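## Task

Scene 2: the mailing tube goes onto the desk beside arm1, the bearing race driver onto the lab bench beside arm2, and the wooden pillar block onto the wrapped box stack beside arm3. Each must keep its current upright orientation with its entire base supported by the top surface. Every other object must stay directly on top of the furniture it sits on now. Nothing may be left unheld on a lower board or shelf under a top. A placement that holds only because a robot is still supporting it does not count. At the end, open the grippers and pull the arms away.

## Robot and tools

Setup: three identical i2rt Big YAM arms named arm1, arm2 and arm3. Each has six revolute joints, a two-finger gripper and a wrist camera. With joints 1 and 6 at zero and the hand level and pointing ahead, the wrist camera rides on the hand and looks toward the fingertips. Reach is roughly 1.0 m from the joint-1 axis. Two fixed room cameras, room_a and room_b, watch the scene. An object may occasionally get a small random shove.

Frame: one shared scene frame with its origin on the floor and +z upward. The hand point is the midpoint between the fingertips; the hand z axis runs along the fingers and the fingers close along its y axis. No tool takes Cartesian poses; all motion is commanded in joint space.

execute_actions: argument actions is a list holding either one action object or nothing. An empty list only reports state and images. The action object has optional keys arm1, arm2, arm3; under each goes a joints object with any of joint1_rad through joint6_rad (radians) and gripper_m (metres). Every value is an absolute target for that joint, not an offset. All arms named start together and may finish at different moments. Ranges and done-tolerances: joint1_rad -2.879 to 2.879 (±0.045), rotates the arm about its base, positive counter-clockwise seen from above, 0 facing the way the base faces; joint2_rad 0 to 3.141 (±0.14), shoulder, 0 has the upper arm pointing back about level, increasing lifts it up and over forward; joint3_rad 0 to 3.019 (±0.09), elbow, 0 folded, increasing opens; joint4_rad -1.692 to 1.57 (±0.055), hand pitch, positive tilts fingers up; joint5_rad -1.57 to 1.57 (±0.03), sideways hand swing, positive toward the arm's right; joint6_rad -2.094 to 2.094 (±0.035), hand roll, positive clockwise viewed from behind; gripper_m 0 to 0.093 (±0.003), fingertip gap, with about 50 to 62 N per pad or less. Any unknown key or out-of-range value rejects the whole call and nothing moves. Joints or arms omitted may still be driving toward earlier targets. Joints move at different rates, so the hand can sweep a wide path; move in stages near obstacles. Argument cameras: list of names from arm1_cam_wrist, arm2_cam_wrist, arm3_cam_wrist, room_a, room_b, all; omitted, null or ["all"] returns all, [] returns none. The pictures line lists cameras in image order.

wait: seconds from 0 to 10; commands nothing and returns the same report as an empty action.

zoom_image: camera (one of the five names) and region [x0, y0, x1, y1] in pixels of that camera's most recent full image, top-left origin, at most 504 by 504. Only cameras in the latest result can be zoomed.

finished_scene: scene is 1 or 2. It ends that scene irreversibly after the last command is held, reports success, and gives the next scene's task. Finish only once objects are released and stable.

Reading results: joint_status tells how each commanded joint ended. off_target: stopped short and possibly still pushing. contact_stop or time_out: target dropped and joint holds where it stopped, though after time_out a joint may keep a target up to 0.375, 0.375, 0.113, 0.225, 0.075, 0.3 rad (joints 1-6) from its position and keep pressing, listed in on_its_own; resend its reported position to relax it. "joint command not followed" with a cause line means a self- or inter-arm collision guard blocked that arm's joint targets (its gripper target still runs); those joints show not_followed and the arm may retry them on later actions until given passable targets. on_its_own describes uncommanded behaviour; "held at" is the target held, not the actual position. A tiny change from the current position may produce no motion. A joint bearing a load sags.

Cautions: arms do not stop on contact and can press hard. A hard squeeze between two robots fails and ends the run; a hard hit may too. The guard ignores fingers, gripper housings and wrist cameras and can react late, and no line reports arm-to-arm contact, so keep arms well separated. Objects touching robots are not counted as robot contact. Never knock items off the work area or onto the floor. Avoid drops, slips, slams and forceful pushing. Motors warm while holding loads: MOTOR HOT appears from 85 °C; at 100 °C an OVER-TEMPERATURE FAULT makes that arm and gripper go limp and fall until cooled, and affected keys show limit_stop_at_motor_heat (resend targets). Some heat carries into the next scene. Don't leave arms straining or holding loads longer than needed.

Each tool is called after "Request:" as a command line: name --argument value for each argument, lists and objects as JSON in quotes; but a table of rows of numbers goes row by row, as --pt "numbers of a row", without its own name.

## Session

Request:
execute_actions --actions '[]'

Scene clock: 0.00 s.
Motor temperatures (°C, as the motors report them): arm1=[29 36 35 30 30 26] | arm2=[27 31 30 29 26 28] | arm3=[30 30 38 26 26 28]
arm1.joint_positions: joint1_rad=-0.361 joint2_rad=+0.361 joint3_rad=+1.457 joint4_rad=-1.550 joint5_rad=-0.121 joint6_rad=-0.764 gripper_m=+0.095
arm1.joint_status: not commanded
arm1.hand: x=+0.7298 y=+0.2488 z=+1.5410 quat_wxyz=(-0.302, -0.222, -0.817, +0.438) (m; scene frame)
arm2.joint_positions: joint1_rad=+0.676 joint2_rad=+0.527 joint3_rad=+1.626 joint4_rad=-1.300 joint5_rad=-0.213 joint6_rad=+0.765 gripper_m=+0.095
arm2.joint_status: not commanded
arm2.hand: x=+0.0868 y=-0.7267 z=+1.5294 quat_wxyz=(-0.460, -0.038, -0.772, -0.436) (m; scene frame)
arm3.joint_positions: joint1_rad=+0.235 joint2_rad=+0.549 joint3_rad=+1.512 joint4_rad=-1.545 joint5_rad=-0.015 joint6_rad=-0.140 gripper_m=+0.094
arm3.joint_status: not commanded
arm3.hand: x=-0.6498 y=+0.6495 z=+1.4442 quat_wxyz=(-0.386, +0.608, -0.634, -0.281) (m; scene frame)
pictures: arm1_cam_wrist, arm2_cam_wrist, arm3_cam_wrist, room_a, room_b
Images, in order (width x height): arm1_cam_wrist 616x616, arm2_cam_wrist 616x616, arm3_cam_wrist 616x616, room_a 504x504, room_b 504x504.

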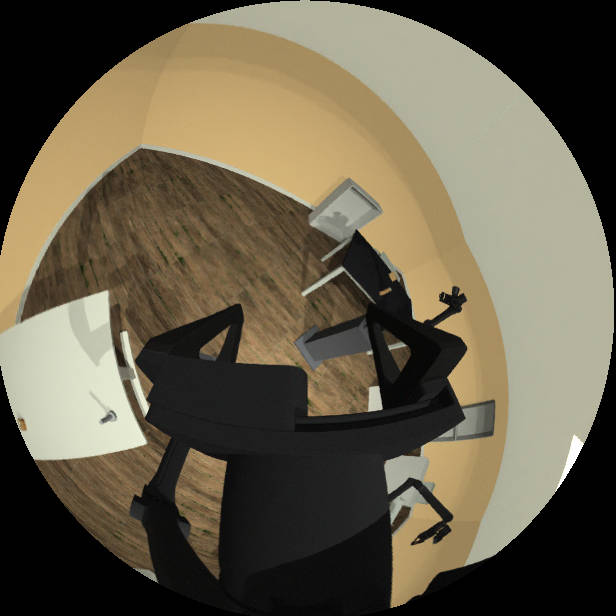

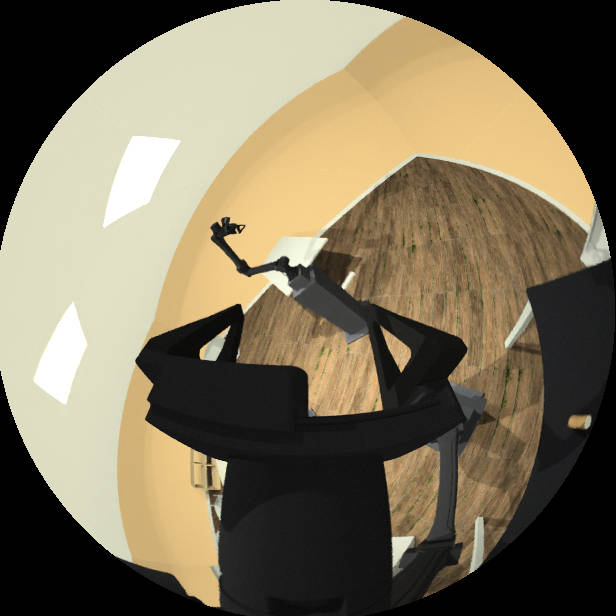

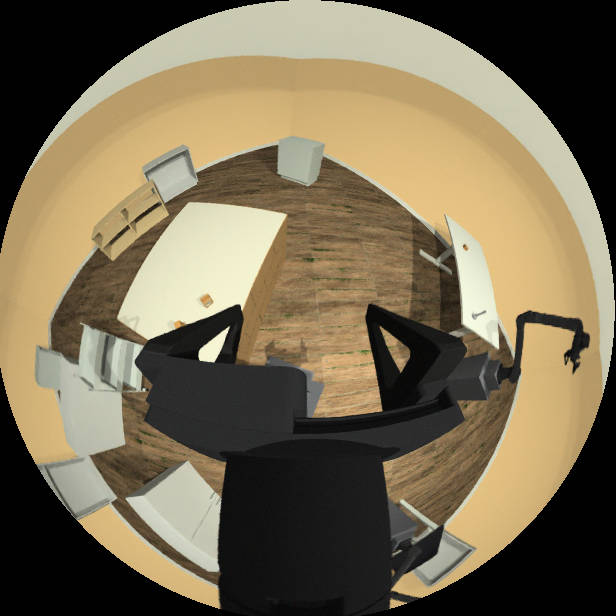

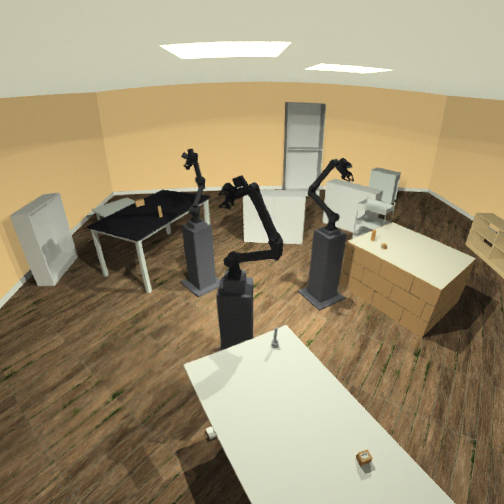

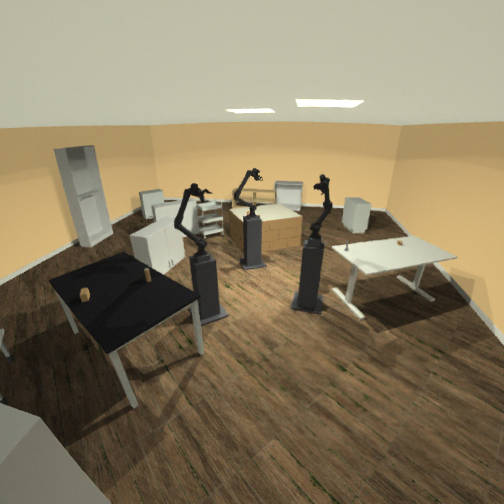

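Request:
zoom_image --camera "room_a" --region '[330, 200, 480, 300]'

Request:
zoom_image --camera "room_a" --region '[170, 280, 330, 400]'

Request:
zoom_image --camera "room_b" --region '[40, 230, 240, 370]'

Region (330, 200, 480, 300) of room_a's 504x504 image, scaled by 3.360, with more detail than that image has.

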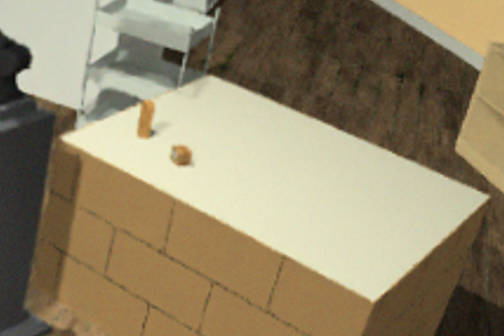

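Region (170, 280, 330, 400) of room_a's 504x504 image, scaled by 3.150, with more detail than that image has; it fills the top 378 rows of this view, and the rest is white.

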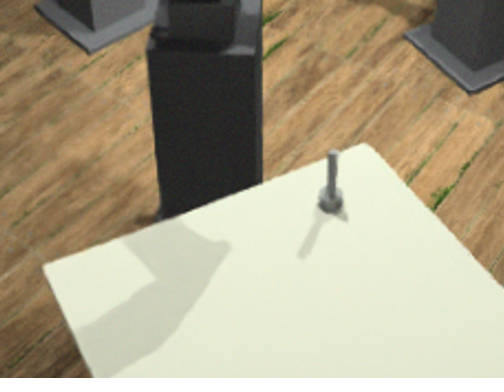

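Region (40, 230, 240, 370) of room_b's 504x504 image, scaled by 2.520, with more detail than that image has; it fills the top 353 rows of this view, and the rest is white.

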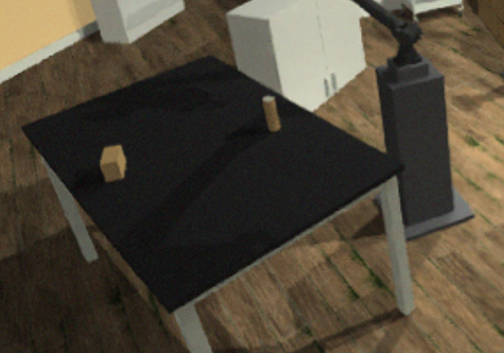

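Request:
execute_actions --actions '[{"arm1": {"joints": {"joint1_rad": 2.0, "joint2_rad": 1.5, "joint3_rad": 1.2, "joint4_rad": -1.0, "joint5_rad": 0.0, "joint6_rad": 0.0}}, "arm2": {"joints": {"joint1_rad": -1.7, "joint2_rad": 1.4, "joint3_rad": 1.3, "joint4_rad": -1.1, "joint5_rad": 0.0, "joint6_rad": 0.0}}}]' --cameras '["arm1_cam_wrist", "arm2_cam_wrist"]'

Scene clock: 32.30 s.
Motor temperatures (°C, as the motors report them): arm1=[29 36 36 30 30 26] | arm2=[27 32 32 29 26 28] | arm3=[30 30 41 26 26 28]
arm1.joint_positions: joint1_rad=+2.007 joint2_rad=+1.510 joint3_rad=+1.208 joint4_rad=-1.005 joint5_rad=-0.001 joint6_rad=-0.012 gripper_m=+0.095
arm1.joint_status: all done
arm1.hand: x=+0.9617 y=+0.7456 z=+1.1431 quat_wxyz=(-0.117, +0.480, -0.867, -0.062) (m; scene frame)
arm2.joint_positions: joint1_rad=-1.700 joint2_rad=+1.428 joint3_rad=+1.285 joint4_rad=-1.111 joint5_rad=-0.001 joint6_rad=+0.014 gripper_m=+0.095
arm2.joint_status: all done
arm2.hand: x=-0.1703 y=-1.2907 z=+1.0856 quat_wxyz=(-0.095, -0.802, -0.575, +0.127) (m; scene frame)
arm3.joint_positions: joint1_rad=+0.235 joint2_rad=+0.549 joint3_rad=+1.512 joint4_rad=-1.545 joint5_rad=-0.015 joint6_rad=-0.140 gripper_m=+0.094
arm3.joint_status: not commanded
arm3.hand: x=-0.6498 y=+0.6495 z=+1.4442 quat_wxyz=(-0.386, +0.608, -0.634, -0.281) (m; scene frame)
pictures: arm1_cam_wrist, arm2_cam_wrist
Images, in order (width x height): arm1_cam_wrist 616x616, arm2_cam_wrist 616x616.

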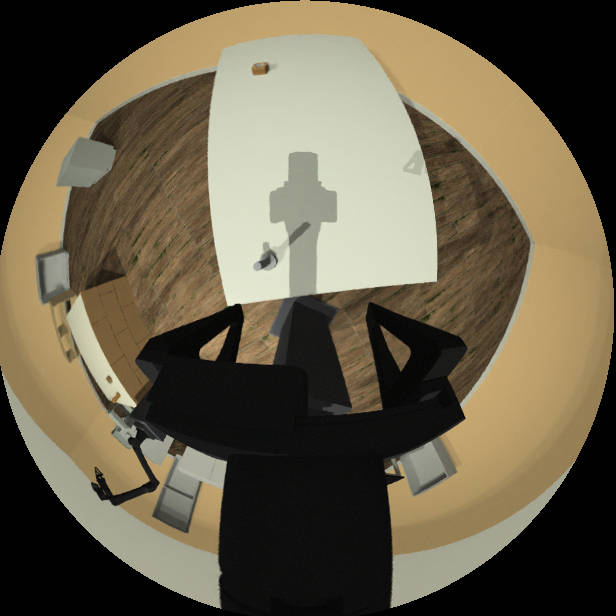

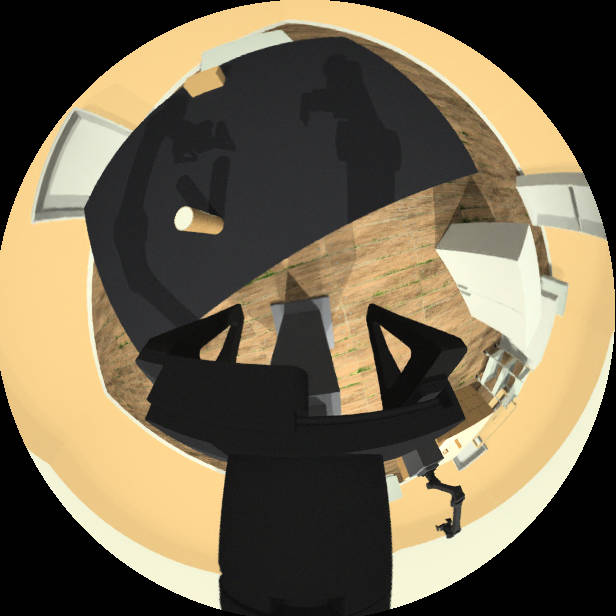

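Request:
zoom_image --camera "arm1_cam_wrist" --region '[220, 210, 320, 310]'

Request:
zoom_image --camera "arm2_cam_wrist" --region '[150, 170, 250, 270]'

Region (220, 210, 320, 310) of arm1_cam_wrist's 616x616 image, scaled by 5.040, with more detail than that image has.

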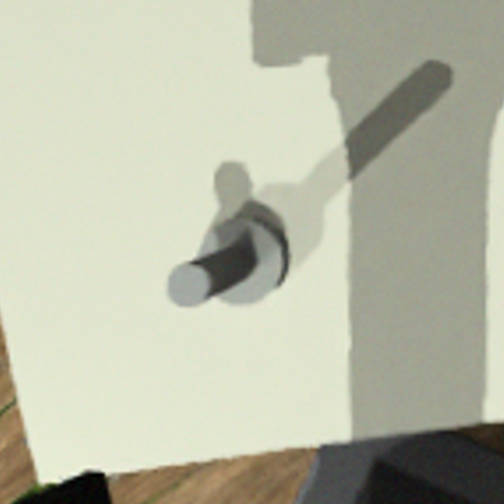

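Region (150, 170, 250, 270) of arm2_cam_wrist's 616x616 image, scaled by 5.040, with more detail than that image has.

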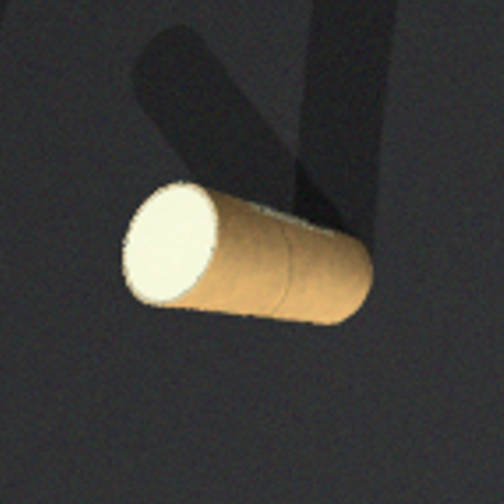

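Request:
execute_actions --actions '[{"arm1": {"joints": {"joint1_rad": 2.206, "joint2_rad": 1.925, "joint3_rad": 1.24, "joint4_rad": -0.86}}, "arm2": {"joints": {"joint1_rad": -1.356, "joint2_rad": 2.07, "joint3_rad": 1.91, "joint4_rad": -1.39}}}]' --cameras '["arm1_cam_wrist", "arm2_cam_wrist"]'

Scene clock: 103.63 s.
Motor temperatures (°C, as the motors report them): arm1=[29 37 38 30 30 26] | arm2=[27 33 36 29 26 28] | arm3=[30 29 41 26 26 28]
arm1.joint_positions: joint1_rad=+2.209 joint2_rad=+1.936 joint3_rad=+1.217 joint4_rad=-0.867 joint5_rad=-0.001 joint6_rad=-0.010 gripper_m=+0.095
arm1.joint_status: all done
arm1.hand: x=+0.8761 y=+0.7991 z=+0.9434 quat_wxyz=(+0.006, +0.570, -0.822, +0.005) (m; scene frame)
arm2.joint_positions: joint1_rad=-1.345 joint2_rad=+2.093 joint3_rad=+1.855 joint4_rad=-1.377 joint5_rad=+0.000 joint6_rad=+0.012 gripper_m=+0.095
arm2.joint_status: all done
arm2.hand: x=+0.0066 y=-1.4542 z=+0.9473 quat_wxyz=(+0.016, -0.697, -0.717, -0.015) (m; scene frame)
arm3.joint_positions: joint1_rad=+0.235 joint2_rad=+0.549 joint3_rad=+1.512 joint4_rad=-1.545 joint5_rad=-0.015 joint6_rad=-0.140 gripper_m=+0.094
arm3.joint_status: not commanded
arm3.hand: x=-0.6498 y=+0.6495 z=+1.4442 quat_wxyz=(-0.386, +0.608, -0.634, -0.281) (m; scene frame)
pictures: arm1_cam_wrist, arm2_cam_wrist
Images, in order (width x height): arm1_cam_wrist 616x616, arm2_cam_wrist 616x616.

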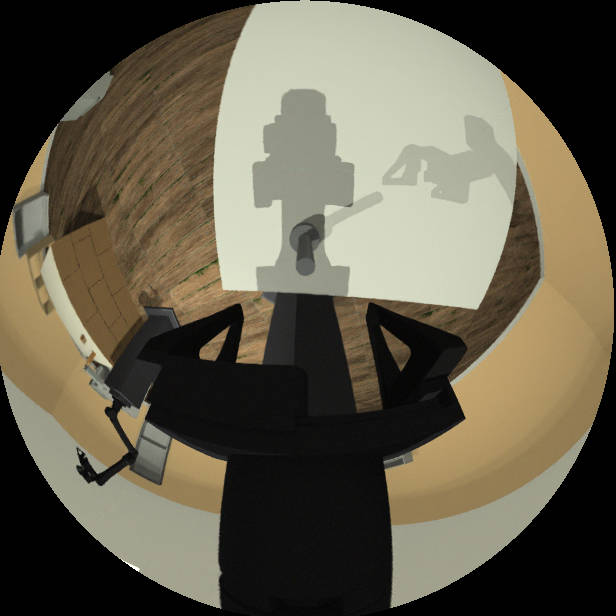

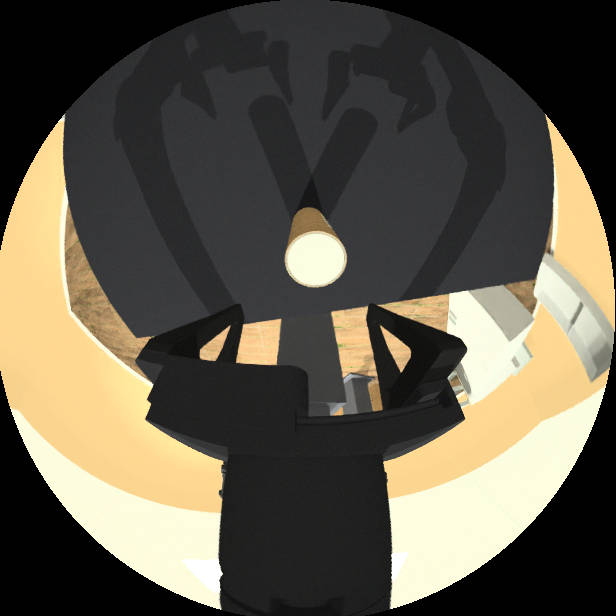

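Request:
zoom_image --camera "arm1_cam_wrist" --region '[255, 200, 355, 300]'

Region (255, 200, 355, 300) of arm1_cam_wrist's 616x616 image, scaled by 5.040, with more detail than that image has.

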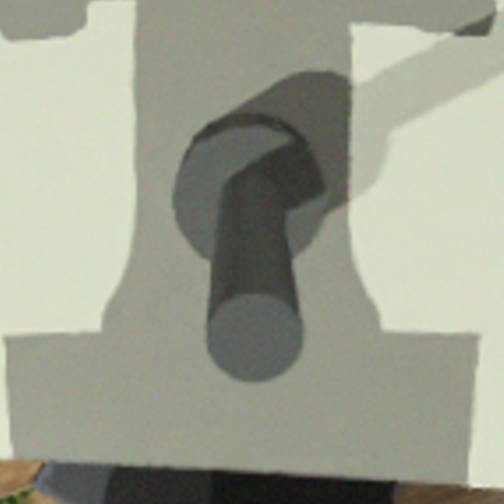

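Request:
execute_actions --actions '[{"arm1": {"joints": {"joint2_rad": 2.035, "joint3_rad": 1.19, "joint4_rad": -0.71}}, "arm2": {"joints": {"joint2_rad": 1.6}}}]' --cameras '["arm1_cam_wrist"]'

Scene clock: 187.83 s.
Motor temperatures (°C, as the motors report them): arm1=[29 38 38 30 30 26] | arm2=[27 36 40 29 26 28] | arm3=[30 29 41 26 26 28]
arm1.joint_positions: joint1_rad=+2.209 joint2_rad=+2.029 joint3_rad=+1.191 joint4_rad=-0.721 joint5_rad=-0.001 joint6_rad=-0.010 gripper_m=+0.095
arm1.joint_status: all done
arm1.hand: x=+0.8779 y=+0.8034 z=+0.8913 quat_wxyz=(-0.006, +0.570, -0.822, -0.003) (m; scene frame)
arm2.joint_positions: joint1_rad=-1.345 joint2_rad=+1.607 joint3_rad=+1.895 joint4_rad=-1.377 joint5_rad=+0.000 joint6_rad=+0.012 gripper_m=+0.095
arm2.joint_status: all done
arm2.hand: x=+0.0047 y=-1.4077 z=+1.2557 quat_wxyz=(-0.174, -0.676, -0.697, +0.165) (m; scene frame)
arm3.joint_positions: joint1_rad=+0.235 joint2_rad=+0.549 joint3_rad=+1.512 joint4_rad=-1.545 joint5_rad=-0.015 joint6_rad=-0.140 gripper_m=+0.094
arm3.joint_status: not commanded
arm3.hand: x=-0.6498 y=+0.6495 z=+1.4442 quat_wxyz=(-0.386, +0.608, -0.634, -0.281) (m; scene frame)
pictures: arm1_cam_wrist
Images, in order (width x height): arm1_cam_wrist 616x616.

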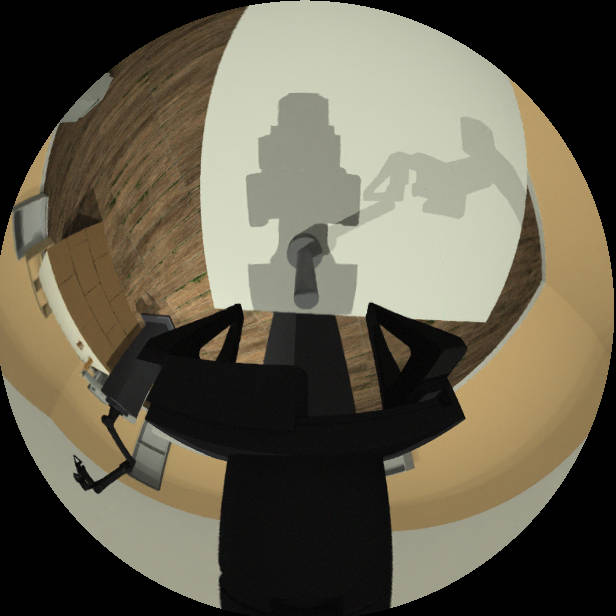

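Request:
execute_actions --actions '[{"arm1": {"joints": {"joint2_rad": 2.118, "joint4_rad": -0.645, "gripper_m": 0.05}}, "arm2": {"joints": {"joint1_rad": -0.7, "joint4_rad": -0.6}}}]' --cameras '["arm1_cam_wrist"]'

Scene clock: 206.23 s.
Motor temperatures (°C, as the motors report them): arm1=[29 37 37 30 30 26] | arm2=[27 35 39 29 26 28] | arm3=[30 29 41 26 26 28]
arm1.joint_positions: joint1_rad=+2.209 joint2_rad=+2.111 joint3_rad=+1.191 joint4_rad=-0.655 joint5_rad=-0.001 joint6_rad=-0.010 gripper_m=+0.050
arm1.joint_status: all done
arm1.hand: x=+0.8768 y=+0.8002 z=+0.8519 quat_wxyz=(+0.001, +0.570, -0.822, +0.002) (m; scene frame)
arm2.joint_positions: joint1_rad=-0.689 joint2_rad=+1.607 joint3_rad=+1.895 joint4_rad=-0.629 joint5_rad=-0.001 joint6_rad=+0.011 gripper_m=+0.095
arm2.joint_status: all done
arm2.hand: x=+0.4318 y=-1.3618 z=+1.3913 quat_wxyz=(-0.525, -0.349, -0.738, +0.241) (m; scene frame)
arm3.joint_positions: joint1_rad=+0.235 joint2_rad=+0.549 joint3_rad=+1.512 joint4_rad=-1.545 joint5_rad=-0.015 joint6_rad=-0.140 gripper_m=+0.094
arm3.joint_status: not commanded
arm3.hand: x=-0.6498 y=+0.6495 z=+1.4442 quat_wxyz=(-0.386, +0.608, -0.634, -0.281) (m; scene frame)
pictures: arm1_cam_wrist
Images, in order (width x height): arm1_cam_wrist 616x616.

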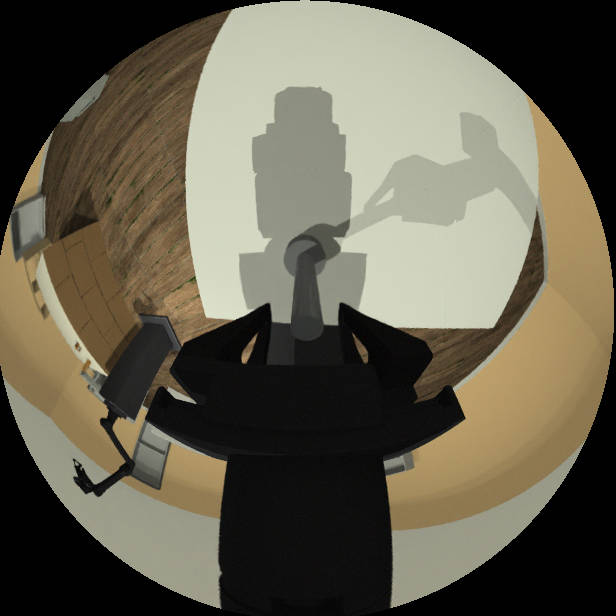

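Request:
execute_actions --actions '[{"arm1": {"joints": {"gripper_m": 0.0}}}]' --cameras '["arm1_cam_wrist"]'

Scene clock: 208.60 s.
Motor temperatures (°C, as the motors report them): arm1=[29 37 37 30 30 26] | arm2=[27 35 39 29 26 28] | arm3=[30 29 41 26 26 28]
arm1.joint_positions: joint1_rad=+2.209 joint2_rad=+2.111 joint3_rad=+1.191 joint4_rad=-0.653 joint5_rad=+0.001 joint6_rad=-0.010 gripper_m=+0.019
arm1.joint_status: gripper_m off_target (ended at +0.019, target +0.000)
arm1.hand: x=+0.8773 y=+0.8005 z=+0.8519 quat_wxyz=(-0.001, +0.570, -0.822, +0.002) (m; scene frame)
arm2.joint_positions: joint1_rad=-0.689 joint2_rad=+1.607 joint3_rad=+1.895 joint4_rad=-0.629 joint5_rad=-0.001 joint6_rad=+0.011 gripper_m=+0.095
arm2.joint_status: not commanded
arm2.hand: x=+0.4318 y=-1.3618 z=+1.3913 quat_wxyz=(-0.525, -0.349, -0.738, +0.241) (m; scene frame)
arm3.joint_positions: joint1_rad=+0.235 joint2_rad=+0.549 joint3_rad=+1.512 joint4_rad=-1.545 joint5_rad=-0.015 joint6_rad=-0.140 gripper_m=+0.094
arm3.joint_status: not commanded
arm3.hand: x=-0.6498 y=+0.6495 z=+1.4442 quat_wxyz=(-0.386, +0.608, -0.634, -0.281) (m; scene frame)
pictures: arm1_cam_wrist
Images, in order (width x height): arm1_cam_wrist 616x616.

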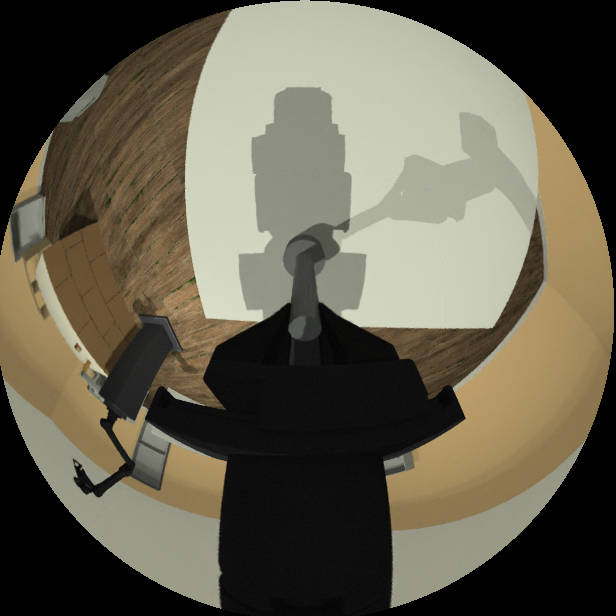

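Request:
execute_actions --actions '[{"arm1": {"joints": {"joint1_rad": -0.55, "joint2_rad": 2.11, "joint3_rad": 1.88, "joint4_rad": -1.31, "joint6_rad": -2.05}}, "arm2": {"joints": {"joint1_rad": 0.80, "joint2_rad": 1.94, "joint3_rad": 1.28, "joint4_rad": 0.37}}}]' --cameras '["arm1_cam_wrist", "arm2_cam_wrist", "room_b"]'

Scene clock: 230.40 s.
Motor temperatures (°C, as the motors report them): arm1=[29 38 37 30 30 26] | arm2=[27 35 38 29 26 28] | arm3=[30 29 41 26 26 28]
arm1.joint_positions: joint1_rad=-0.543 joint2_rad=+2.136 joint3_rad=+1.860 joint4_rad=-1.300 joint5_rad=+0.000 joint6_rad=-2.038 gripper_m=+0.019
arm1.joint_status: all done
arm1.hand: x=+0.7065 y=-0.3191 z=+1.0450 quat_wxyz=(-0.002, +0.241, -0.970, -0.002) (m; scene frame)
arm2.joint_positions: joint1_rad=+0.802 joint2_rad=+1.947 joint3_rad=+1.277 joint4_rad=+0.349 joint5_rad=-0.002 joint6_rad=+0.011 gripper_m=+0.095
arm2.joint_status: all done
arm2.hand: x=+0.5979 y=-0.3861 z=+1.0003 quat_wxyz=(-0.556, +0.244, -0.774, -0.181) (m; scene frame)
arm3.joint_positions: joint1_rad=+0.235 joint2_rad=+0.549 joint3_rad=+1.512 joint4_rad=-1.545 joint5_rad=-0.015 joint6_rad=-0.140 gripper_m=+0.094
arm3.joint_status: not commanded
arm3.hand: x=-0.6498 y=+0.6495 z=+1.4442 quat_wxyz=(-0.386, +0.608, -0.634, -0.281) (m; scene frame)
pictures: arm1_cam_wrist, arm2_cam_wrist, room_b
Images, in order (width x height): arm1_cam_wrist 616x616, arm2_cam_wrist 616x616, room_b 504x504.

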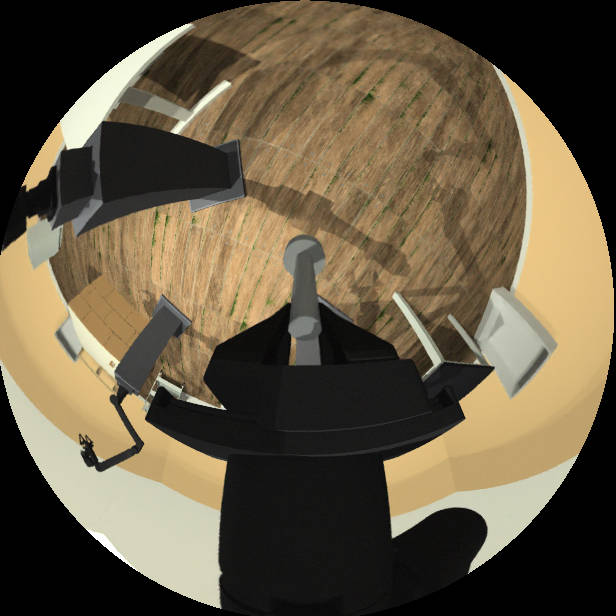

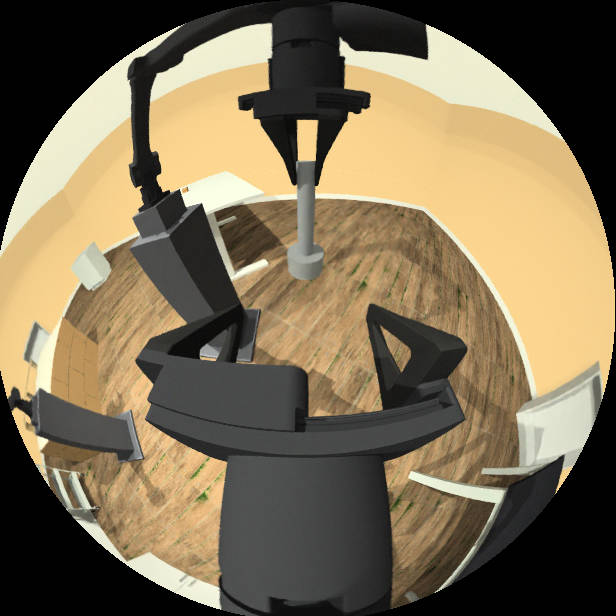

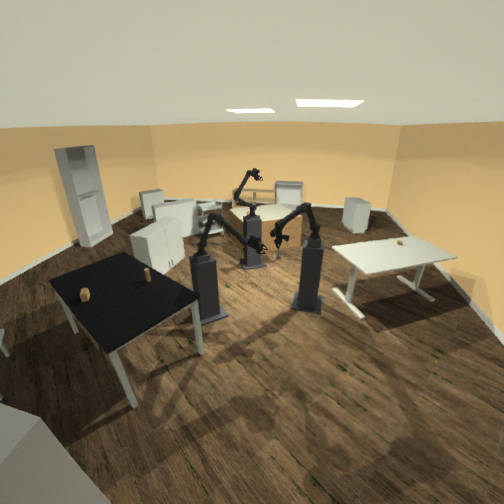

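Request:
zoom_image --camera "arm2_cam_wrist" --region '[235, 140, 375, 290]'

Region (235, 140, 375, 290) of arm2_cam_wrist's 616x616 image, scaled by 3.360, with more detail than that image has; it fills the left 470 columns of this view, and the rest is white.

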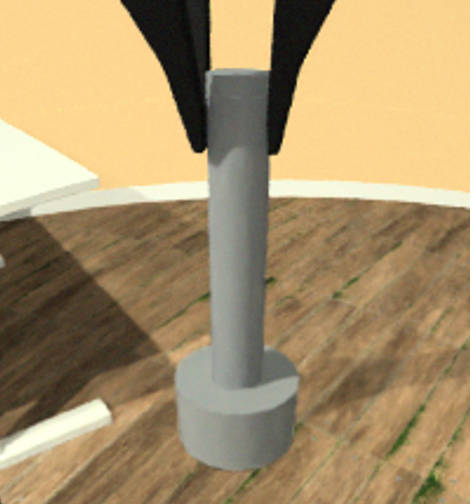

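Request:
execute_actions --actions '[{"arm2": {"joints": {"joint2_rad": 2.17, "joint3_rad": 1.61, "joint4_rad": 0.43}}}]' --cameras '["arm2_cam_wrist"]'

Scene clock: 264.13 s.
Motor temperatures (°C, as the motors report them): arm1=[29 40 39 30 30 26] | arm2=[27 36 37 29 26 28] | arm3=[30 28 41 26 26 28]
arm1.joint_positions: joint1_rad=-0.543 joint2_rad=+2.136 joint3_rad=+1.860 joint4_rad=-1.300 joint5_rad=+0.000 joint6_rad=-2.038 gripper_m=+0.019
arm1.joint_status: not commanded
arm1.hand: x=+0.7065 y=-0.3191 z=+1.0450 quat_wxyz=(-0.002, +0.241, -0.970, -0.002) (m; scene frame)
arm2.joint_positions: joint1_rad=+0.802 joint2_rad=+2.181 joint3_rad=+1.555 joint4_rad=+0.403 joint5_rad=-0.002 joint6_rad=+0.011 gripper_m=+0.095
arm2.joint_status: all done
arm2.hand: x=+0.6688 y=-0.3357 z=+0.9811 quat_wxyz=(-0.593, +0.235, -0.745, -0.193) (m; scene frame)
arm3.joint_positions: joint1_rad=+0.235 joint2_rad=+0.549 joint3_rad=+1.512 joint4_rad=-1.545 joint5_rad=-0.015 joint6_rad=-0.140 gripper_m=+0.094
arm3.joint_status: not commanded
arm3.hand: x=-0.6498 y=+0.6495 z=+1.4442 quat_wxyz=(-0.386, +0.608, -0.634, -0.281) (m; scene frame)
pictures: arm2_cam_wrist
Images, in order (width x height): arm2_cam_wrist 616x616.

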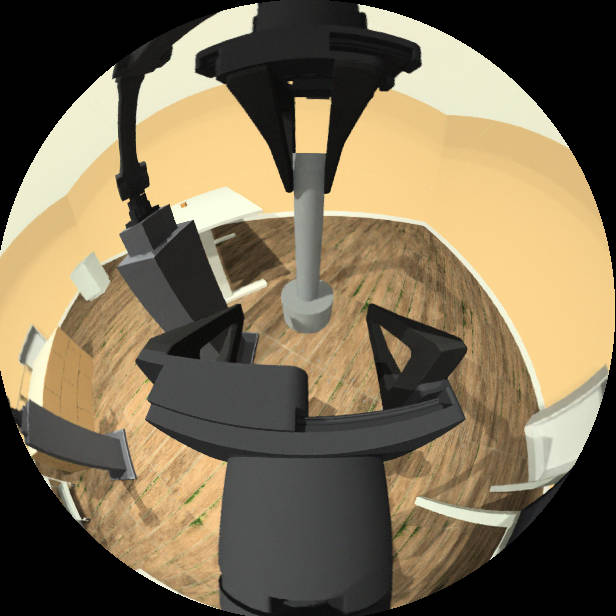

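Request:
zoom_image --camera "arm2_cam_wrist" --region '[220, 140, 400, 350]'

Region (220, 140, 400, 350) of arm2_cam_wrist's 616x616 image, scaled by 2.400, with more detail than that image has; it fills the left 432 columns of this view, and the rest is white.

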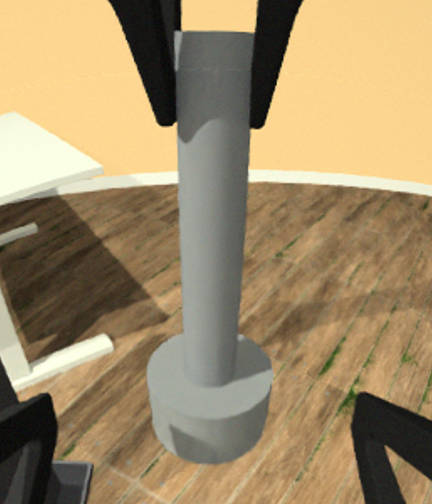

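Request:
execute_actions --actions '[{"arm2": {"joints": {"joint2_rad": 2.24, "joint3_rad": 1.75, "joint4_rad": 0.345, "gripper_m": 0.06}}}]' --cameras '["arm2_cam_wrist", "arm1_cam_wrist"]'

Scene clock: 283.47 s.
Motor temperatures (°C, as the motors report them): arm1=[29 40 39 30 30 26] | arm2=[27 37 40 29 26 28] | arm3=[30 28 41 26 26 28]
arm1.joint_positions: joint1_rad=-0.543 joint2_rad=+2.136 joint3_rad=+1.860 joint4_rad=-1.300 joint5_rad=+0.000 joint6_rad=-2.038 gripper_m=+0.019
arm1.joint_status: not commanded
arm1.hand: x=+0.7065 y=-0.3191 z=+1.0450 quat_wxyz=(-0.002, +0.241, -0.970, -0.002) (m; scene frame)
arm2.joint_positions: joint1_rad=+0.802 joint2_rad=+2.226 joint3_rad=+1.693 joint4_rad=+0.360 joint5_rad=-0.002 joint6_rad=+0.011 gripper_m=+0.060
arm2.joint_status: all done
arm2.hand: x=+0.6963 y=-0.3161 z=+1.0101 quat_wxyz=(-0.612, +0.230, -0.730, -0.199) (m; scene frame)
arm3.joint_positions: joint1_rad=+0.235 joint2_rad=+0.549 joint3_rad=+1.512 joint4_rad=-1.545 joint5_rad=-0.015 joint6_rad=-0.140 gripper_m=+0.094
arm3.joint_status: not commanded
arm3.hand: x=-0.6498 y=+0.6495 z=+1.4442 quat_wxyz=(-0.386, +0.608, -0.634, -0.281) (m; scene frame)
pictures: arm1_cam_wrist, arm2_cam_wrist
Images, in order (width x height): arm1_cam_wrist 616x616, arm2_cam_wrist 616x616.

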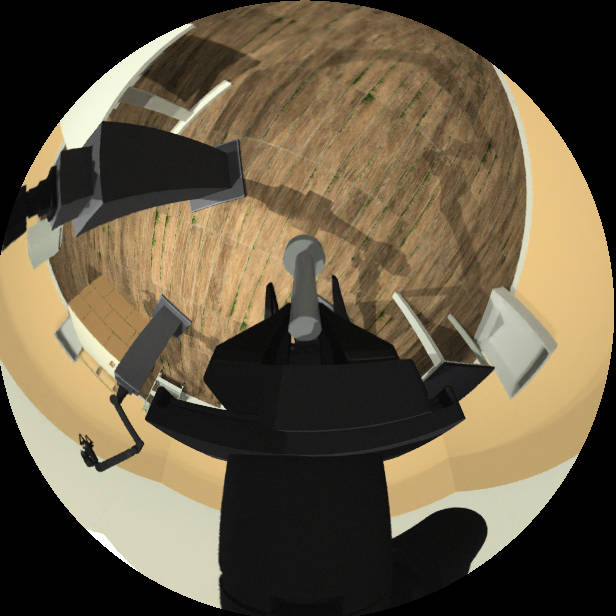

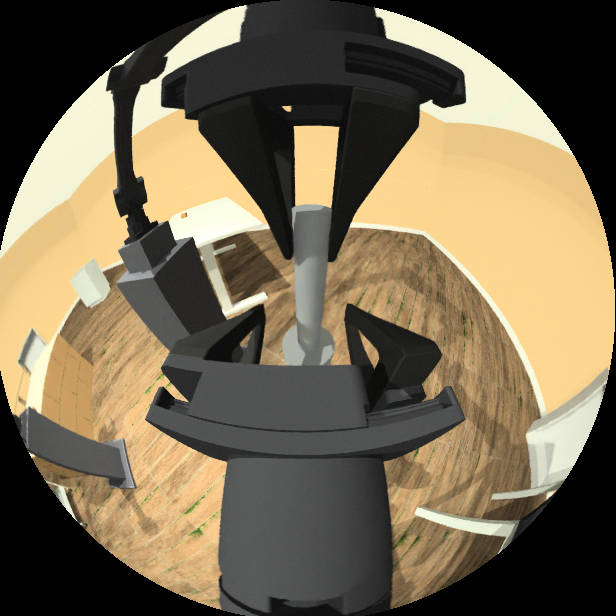

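Request:
execute_actions --actions '[{"arm2": {"joints": {"joint2_rad": 2.275, "joint3_rad": 1.79}}}]' --cameras '["arm2_cam_wrist", "arm1_cam_wrist"]'

Scene clock: 295.87 s.
Motor temperatures (°C, as the motors report them): arm1=[29 40 39 30 30 26] | arm2=[27 37 42 29 26 28] | arm3=[30 28 41 26 26 28]
arm1.joint_positions: joint1_rad=-0.543 joint2_rad=+2.136 joint3_rad=+1.860 joint4_rad=-1.300 joint5_rad=+0.000 joint6_rad=-2.038 gripper_m=+0.019
arm1.joint_status: not commanded
arm1.hand: x=+0.7065 y=-0.3191 z=+1.0450 quat_wxyz=(-0.002, +0.241, -0.970, -0.002) (m; scene frame)
arm2.joint_positions: joint1_rad=+0.802 joint2_rad=+2.257 joint3_rad=+1.729 joint4_rad=+0.360 joint5_rad=-0.002 joint6_rad=+0.011 gripper_m=+0.060
arm2.joint_status: all done
arm2.hand: x=+0.7038 y=-0.3108 z=+1.0038 quat_wxyz=(-0.613, +0.230, -0.729, -0.200) (m; scene frame)
arm3.joint_positions: joint1_rad=+0.235 joint2_rad=+0.549 joint3_rad=+1.512 joint4_rad=-1.545 joint5_rad=-0.015 joint6_rad=-0.140 gripper_m=+0.094
arm3.joint_status: not commanded
arm3.hand: x=-0.6498 y=+0.6495 z=+1.4442 quat_wxyz=(-0.386, +0.608, -0.634, -0.281) (m; scene frame)
pictures: arm1_cam_wrist, arm2_cam_wrist
Images, in order (width x height): arm1_cam_wrist 616x616, arm2_cam_wrist 616x616.

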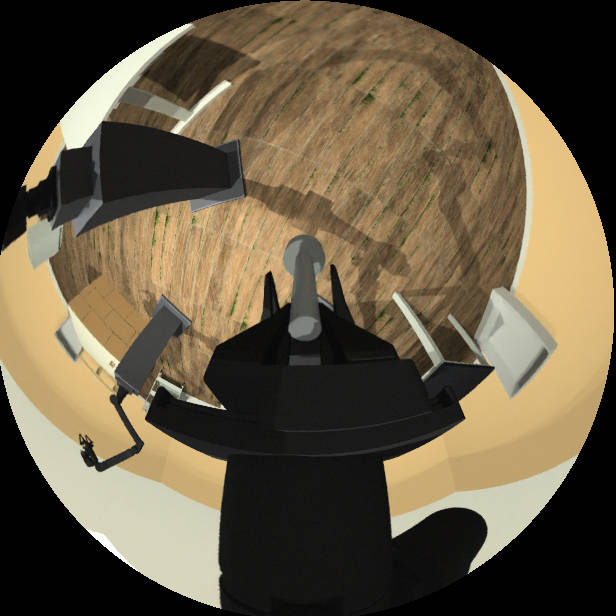

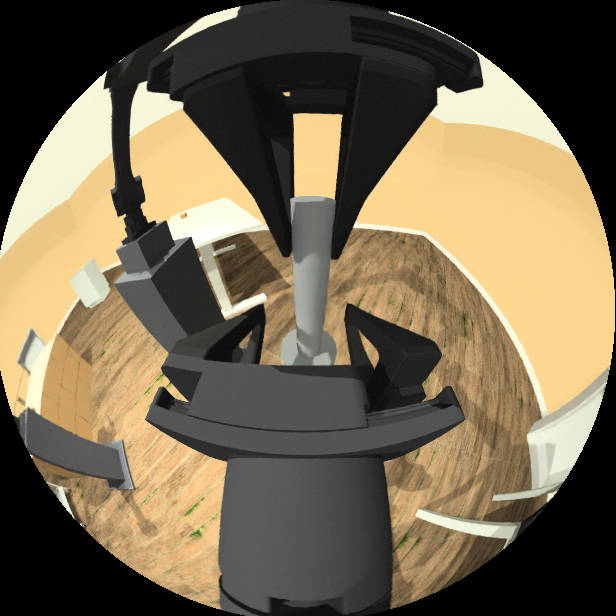

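Request:
execute_actions --actions '[{"arm2": {"joints": {"joint5_rad": 0.025, "gripper_m": 0.0}}}]' --cameras '[]'

Request:
execute_actions --actions '[{"arm1": {"joints": {"gripper_m": 0.045}}}]' --cameras '["arm2_cam_wrist"]'

Scene clock: 302.93 s.
Motor temperatures (°C, as the motors report them): arm1=[29 40 39 30 30 26] | arm2=[27 37 42 29 26 28] | arm3=[30 28 41 26 26 28]
arm1.joint_positions: joint1_rad=-0.543 joint2_rad=+2.136 joint3_rad=+1.860 joint4_rad=-1.300 joint5_rad=+0.000 joint6_rad=-2.038 gripper_m=+0.019
arm1.joint_status: not commanded
arm1.hand: x=+0.7065 y=-0.3191 z=+1.0450 quat_wxyz=(-0.002, +0.241, -0.970, -0.002) (m; scene frame)
arm2.joint_positions: joint1_rad=+0.802 joint2_rad=+2.257 joint3_rad=+1.729 joint4_rad=+0.360 joint5_rad=+0.021 joint6_rad=+0.010 gripper_m=+0.019
arm2.joint_status: gripper_m off_target (ended at +0.019, target +0.000); the others done
arm2.hand: x=+0.7060 y=-0.3140 z=+1.0038 quat_wxyz=(-0.616, +0.223, -0.731, -0.191) (m; scene frame)
arm3.joint_positions: joint1_rad=+0.235 joint2_rad=+0.549 joint3_rad=+1.512 joint4_rad=-1.545 joint5_rad=-0.015 joint6_rad=-0.140 gripper_m=+0.094
arm3.joint_status: not commanded
arm3.hand: x=-0.6498 y=+0.6495 z=+1.4442 quat_wxyz=(-0.386, +0.608, -0.634, -0.281) (m; scene frame)
pictures: none
No camera images: the call's "cameras" was empty. Leave "cameras" out to get every camera's image.

Scene clock: 304.00 s.
Motor temperatures (°C, as the motors report them): arm1=[29 40 39 30 30 26] | arm2=[27 37 42 29 26 28] | arm3=[30 28 41 26 26 28]
arm1.joint_positions: joint1_rad=-0.543 joint2_rad=+2.122 joint3_rad=+1.860 joint4_rad=-1.301 joint5_rad=+0.000 joint6_rad=-2.038 gripper_m=+0.045
arm1.joint_status: all done
arm1.hand: x=+0.7065 y=-0.3198 z=+1.0541 quat_wxyz=(+0.000, +0.241, -0.970, +0.005) (m; scene frame)
arm2.joint_positions: joint1_rad=+0.802 joint2_rad=+2.325 joint3_rad=+1.729 joint4_rad=+0.335 joint5_rad=+0.022 joint6_rad=+0.010 gripper_m=+0.019
arm2.joint_status: not commanded
arm2.hand: x=+0.7042 y=-0.3156 z=+0.9395 quat_wxyz=(-0.582, +0.231, -0.759, -0.180) (m; scene frame)
arm3.joint_positions: joint1_rad=+0.235 joint2_rad=+0.549 joint3_rad=+1.512 joint4_rad=-1.545 joint5_rad=-0.015 joint6_rad=-0.140 gripper_m=+0.094
arm3.joint_status: not commanded
arm3.hand: x=-0.6498 y=+0.6495 z=+1.4442 quat_wxyz=(-0.386, +0.608, -0.634, -0.281) (m; scene frame)
pictures: arm2_cam_wrist
Images, in order (width x height): arm2_cam_wrist 616x616.

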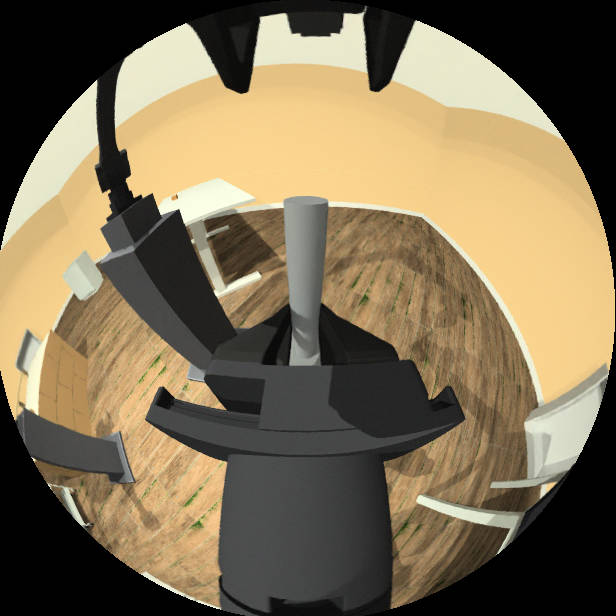

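Request:
execute_actions --actions '[{"arm1": {"joints": {"joint2_rad": 1.7, "joint6_rad": 0.0, "gripper_m": 0.093}}, "arm2": {"joints": {"joint1_rad": -0.95, "joint2_rad": 2.06, "joint3_rad": 1.17, "joint4_rad": 0.81}}}]' --cameras '["arm2_cam_wrist", "room_b"]'

Scene clock: 349.07 s.
Motor temperatures (°C, as the motors report them): arm1=[29 40 40 30 30 26] | arm2=[27 40 42 29 26 28] | arm3=[30 28 41 26 26 28]
arm1.joint_positions: joint1_rad=-0.543 joint2_rad=+1.698 joint3_rad=+1.869 joint4_rad=-1.302 joint5_rad=+0.000 joint6_rad=-0.012 gripper_m=+0.093
arm1.joint_status: all done
arm1.hand: x=+0.7052 y=-0.2891 z=+1.3209 quat_wxyz=(-0.156, -0.679, -0.701, +0.153) (m; scene frame)
arm2.joint_positions: joint1_rad=-0.962 joint2_rad=+2.109 joint3_rad=+1.157 joint4_rad=+0.755 joint5_rad=+0.028 joint6_rad=+0.010 gripper_m=+0.019
arm2.joint_status: joint4_rad time_out (moved +0.420 of +0.475); the others done
arm2.on_its_own: joint4_rad reads +0.755 and still pushes toward +0.810 since a time_out
arm2.hand: x=+0.2801 y=-1.4984 z=+0.9196 quat_wxyz=(-0.529, -0.430, -0.643, +0.350) (m; scene frame)
arm3.joint_positions: joint1_rad=+0.235 joint2_rad=+0.549 joint3_rad=+1.512 joint4_rad=-1.545 joint5_rad=-0.015 joint6_rad=-0.140 gripper_m=+0.094
arm3.joint_status: not commanded
arm3.hand: x=-0.6498 y=+0.6495 z=+1.4442 quat_wxyz=(-0.386, +0.608, -0.634, -0.281) (m; scene frame)
pictures: arm2_cam_wrist, room_b
Images, in order (width x height): arm2_cam_wrist 616x616, room_b 504x504.

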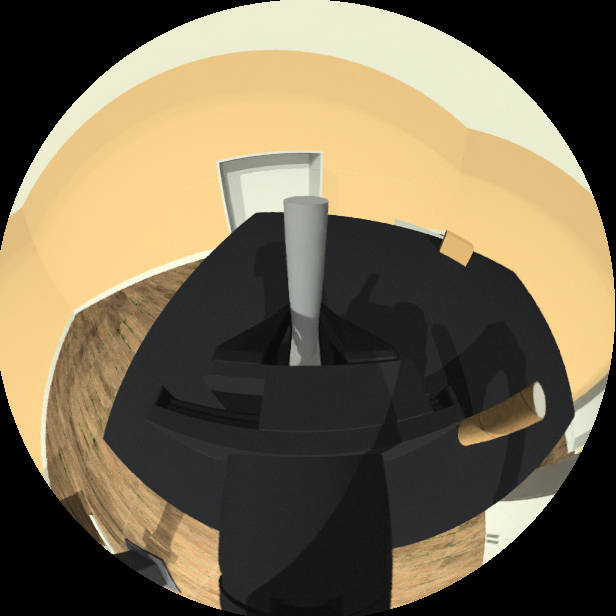

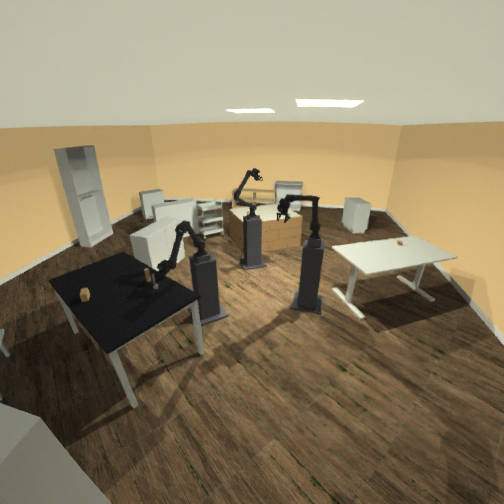

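Request:
execute_actions --actions '[{"arm1": {"joints": {"joint1_rad": -0.71, "joint3_rad": 1.5, "joint4_rad": -0.4}}, "arm2": {"joints": {"joint2_rad": 2.30, "joint3_rad": 1.49}}}]' --cameras '["arm2_cam_wrist", "room_b"]'

Scene clock: 364.63 s.
Motor temperatures (°C, as the motors report them): arm1=[29 39 40 30 30 26] | arm2=[27 39 40 29 26 28] | arm3=[30 28 41 26 26 28]
arm1.joint_positions: joint1_rad=-0.711 joint2_rad=+1.699 joint3_rad=+1.500 joint4_rad=-0.418 joint5_rad=+0.001 joint6_rad=-0.010 gripper_m=+0.093
arm1.joint_status: all done
arm1.hand: x=+0.5880 y=-0.3756 z=+1.2602 quat_wxyz=(-0.299, -0.670, -0.583, +0.349) (m; scene frame)
arm2.joint_positions: joint1_rad=-0.962 joint2_rad=+2.348 joint3_rad=+1.415 joint4_rad=+0.765 joint5_rad=+0.028 joint6_rad=+0.010 gripper_m=+0.019
arm2.joint_status: all done
arm2.hand: x=+0.3086 y=-1.5611 z=+0.8632 quat_wxyz=(-0.538, -0.425, -0.635, +0.356) (m; scene frame)
arm3.joint_positions: joint1_rad=+0.235 joint2_rad=+0.549 joint3_rad=+1.512 joint4_rad=-1.545 joint5_rad=-0.015 joint6_rad=-0.140 gripper_m=+0.094
arm3.joint_status: not commanded
arm3.hand: x=-0.6498 y=+0.6495 z=+1.4442 quat_wxyz=(-0.386, +0.608, -0.634, -0.281) (m; scene frame)
pictures: arm2_cam_wrist, room_b
Images, in order (width x height): arm2_cam_wrist 616x616, room_b 504x504.

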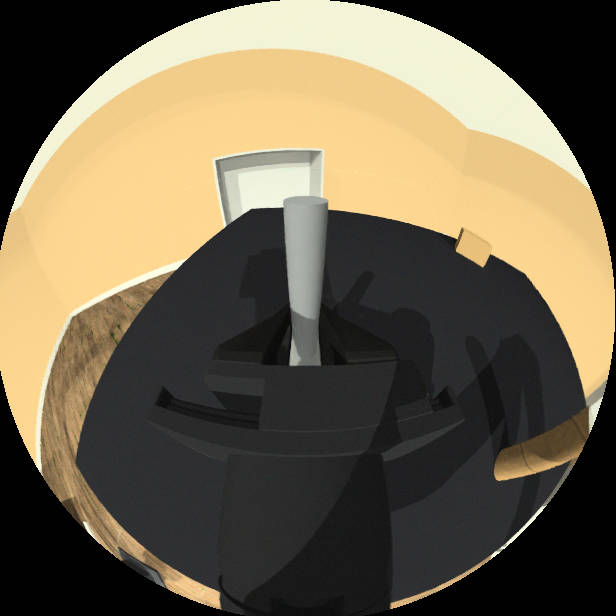

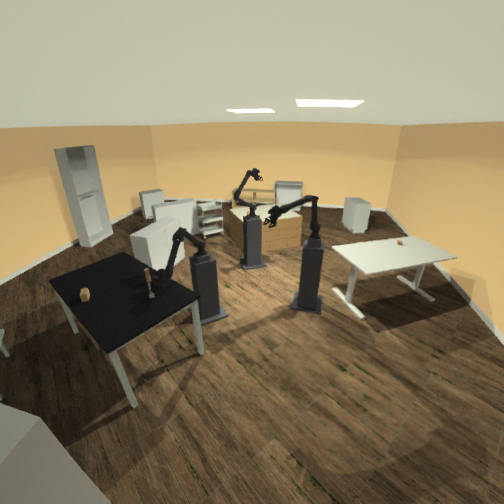

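Request:
execute_actions --actions '[{"arm1": {"joints": {"joint2_rad": 1.95, "joint3_rad": 1.23, "joint4_rad": 0.1}}, "arm2": {"joints": {"joint2_rad": 2.33}}}]' --cameras '["arm2_cam_wrist", "room_b"]'

Request:
zoom_image --camera "room_b" --region '[120, 250, 200, 320]'

Scene clock: 371.23 s.
Motor temperatures (°C, as the motors report them): arm1=[29 39 40 30 30 26] | arm2=[27 39 41 30 26 28] | arm3=[30 28 41 26 26 28]
arm1.joint_positions: joint1_rad=-0.711 joint2_rad=+1.946 joint3_rad=+1.202 joint4_rad=+0.087 joint5_rad=+0.001 joint6_rad=-0.010 gripper_m=+0.093
arm1.joint_status: all done
arm1.hand: x=+0.5905 y=-0.3628 z=+1.0297 quat_wxyz=(-0.287, -0.677, -0.589, +0.335) (m; scene frame)
arm2.joint_positions: joint1_rad=-0.962 joint2_rad=+2.354 joint3_rad=+1.415 joint4_rad=+0.765 joint5_rad=+0.028 joint6_rad=+0.010 gripper_m=+0.019
arm2.joint_status: all done
arm2.hand: x=+0.3082 y=-1.5604 z=+0.8585 quat_wxyz=(-0.537, -0.426, -0.636, +0.355) (m; scene frame)
arm3.joint_positions: joint1_rad=+0.235 joint2_rad=+0.549 joint3_rad=+1.512 joint4_rad=-1.545 joint5_rad=-0.015 joint6_rad=-0.140 gripper_m=+0.094
arm3.joint_status: not commanded
arm3.hand: x=-0.6498 y=+0.6495 z=+1.4442 quat_wxyz=(-0.386, +0.608, -0.634, -0.281) (m; scene frame)
pictures: arm2_cam_wrist, room_b
Images, in order (width x height): arm2_cam_wrist 616x616, room_b 504x504.

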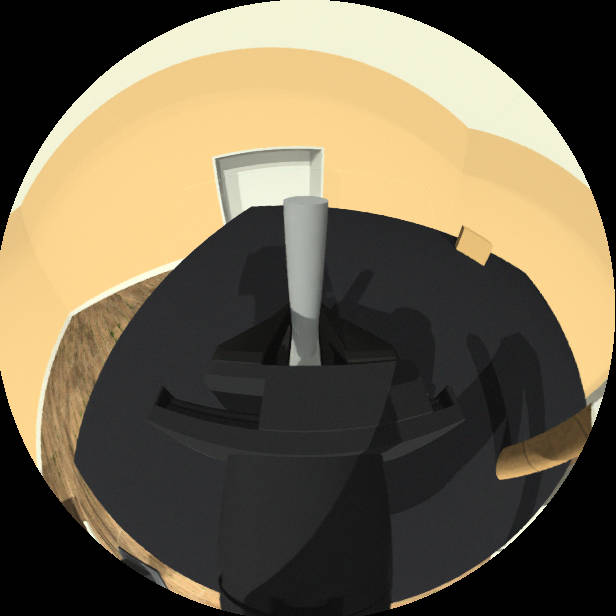

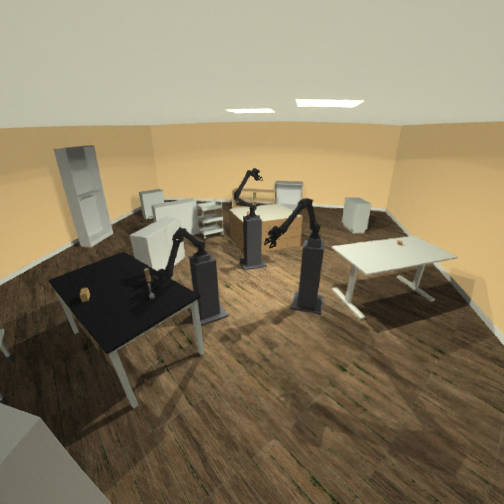

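Region (120, 250, 200, 320) of room_b's 504x504 image, scaled by 6.300, with more detail than that image has; it fills the top 441 rows of this view, and the rest is white.

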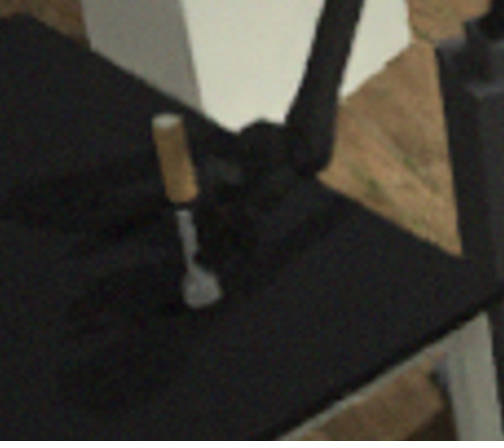

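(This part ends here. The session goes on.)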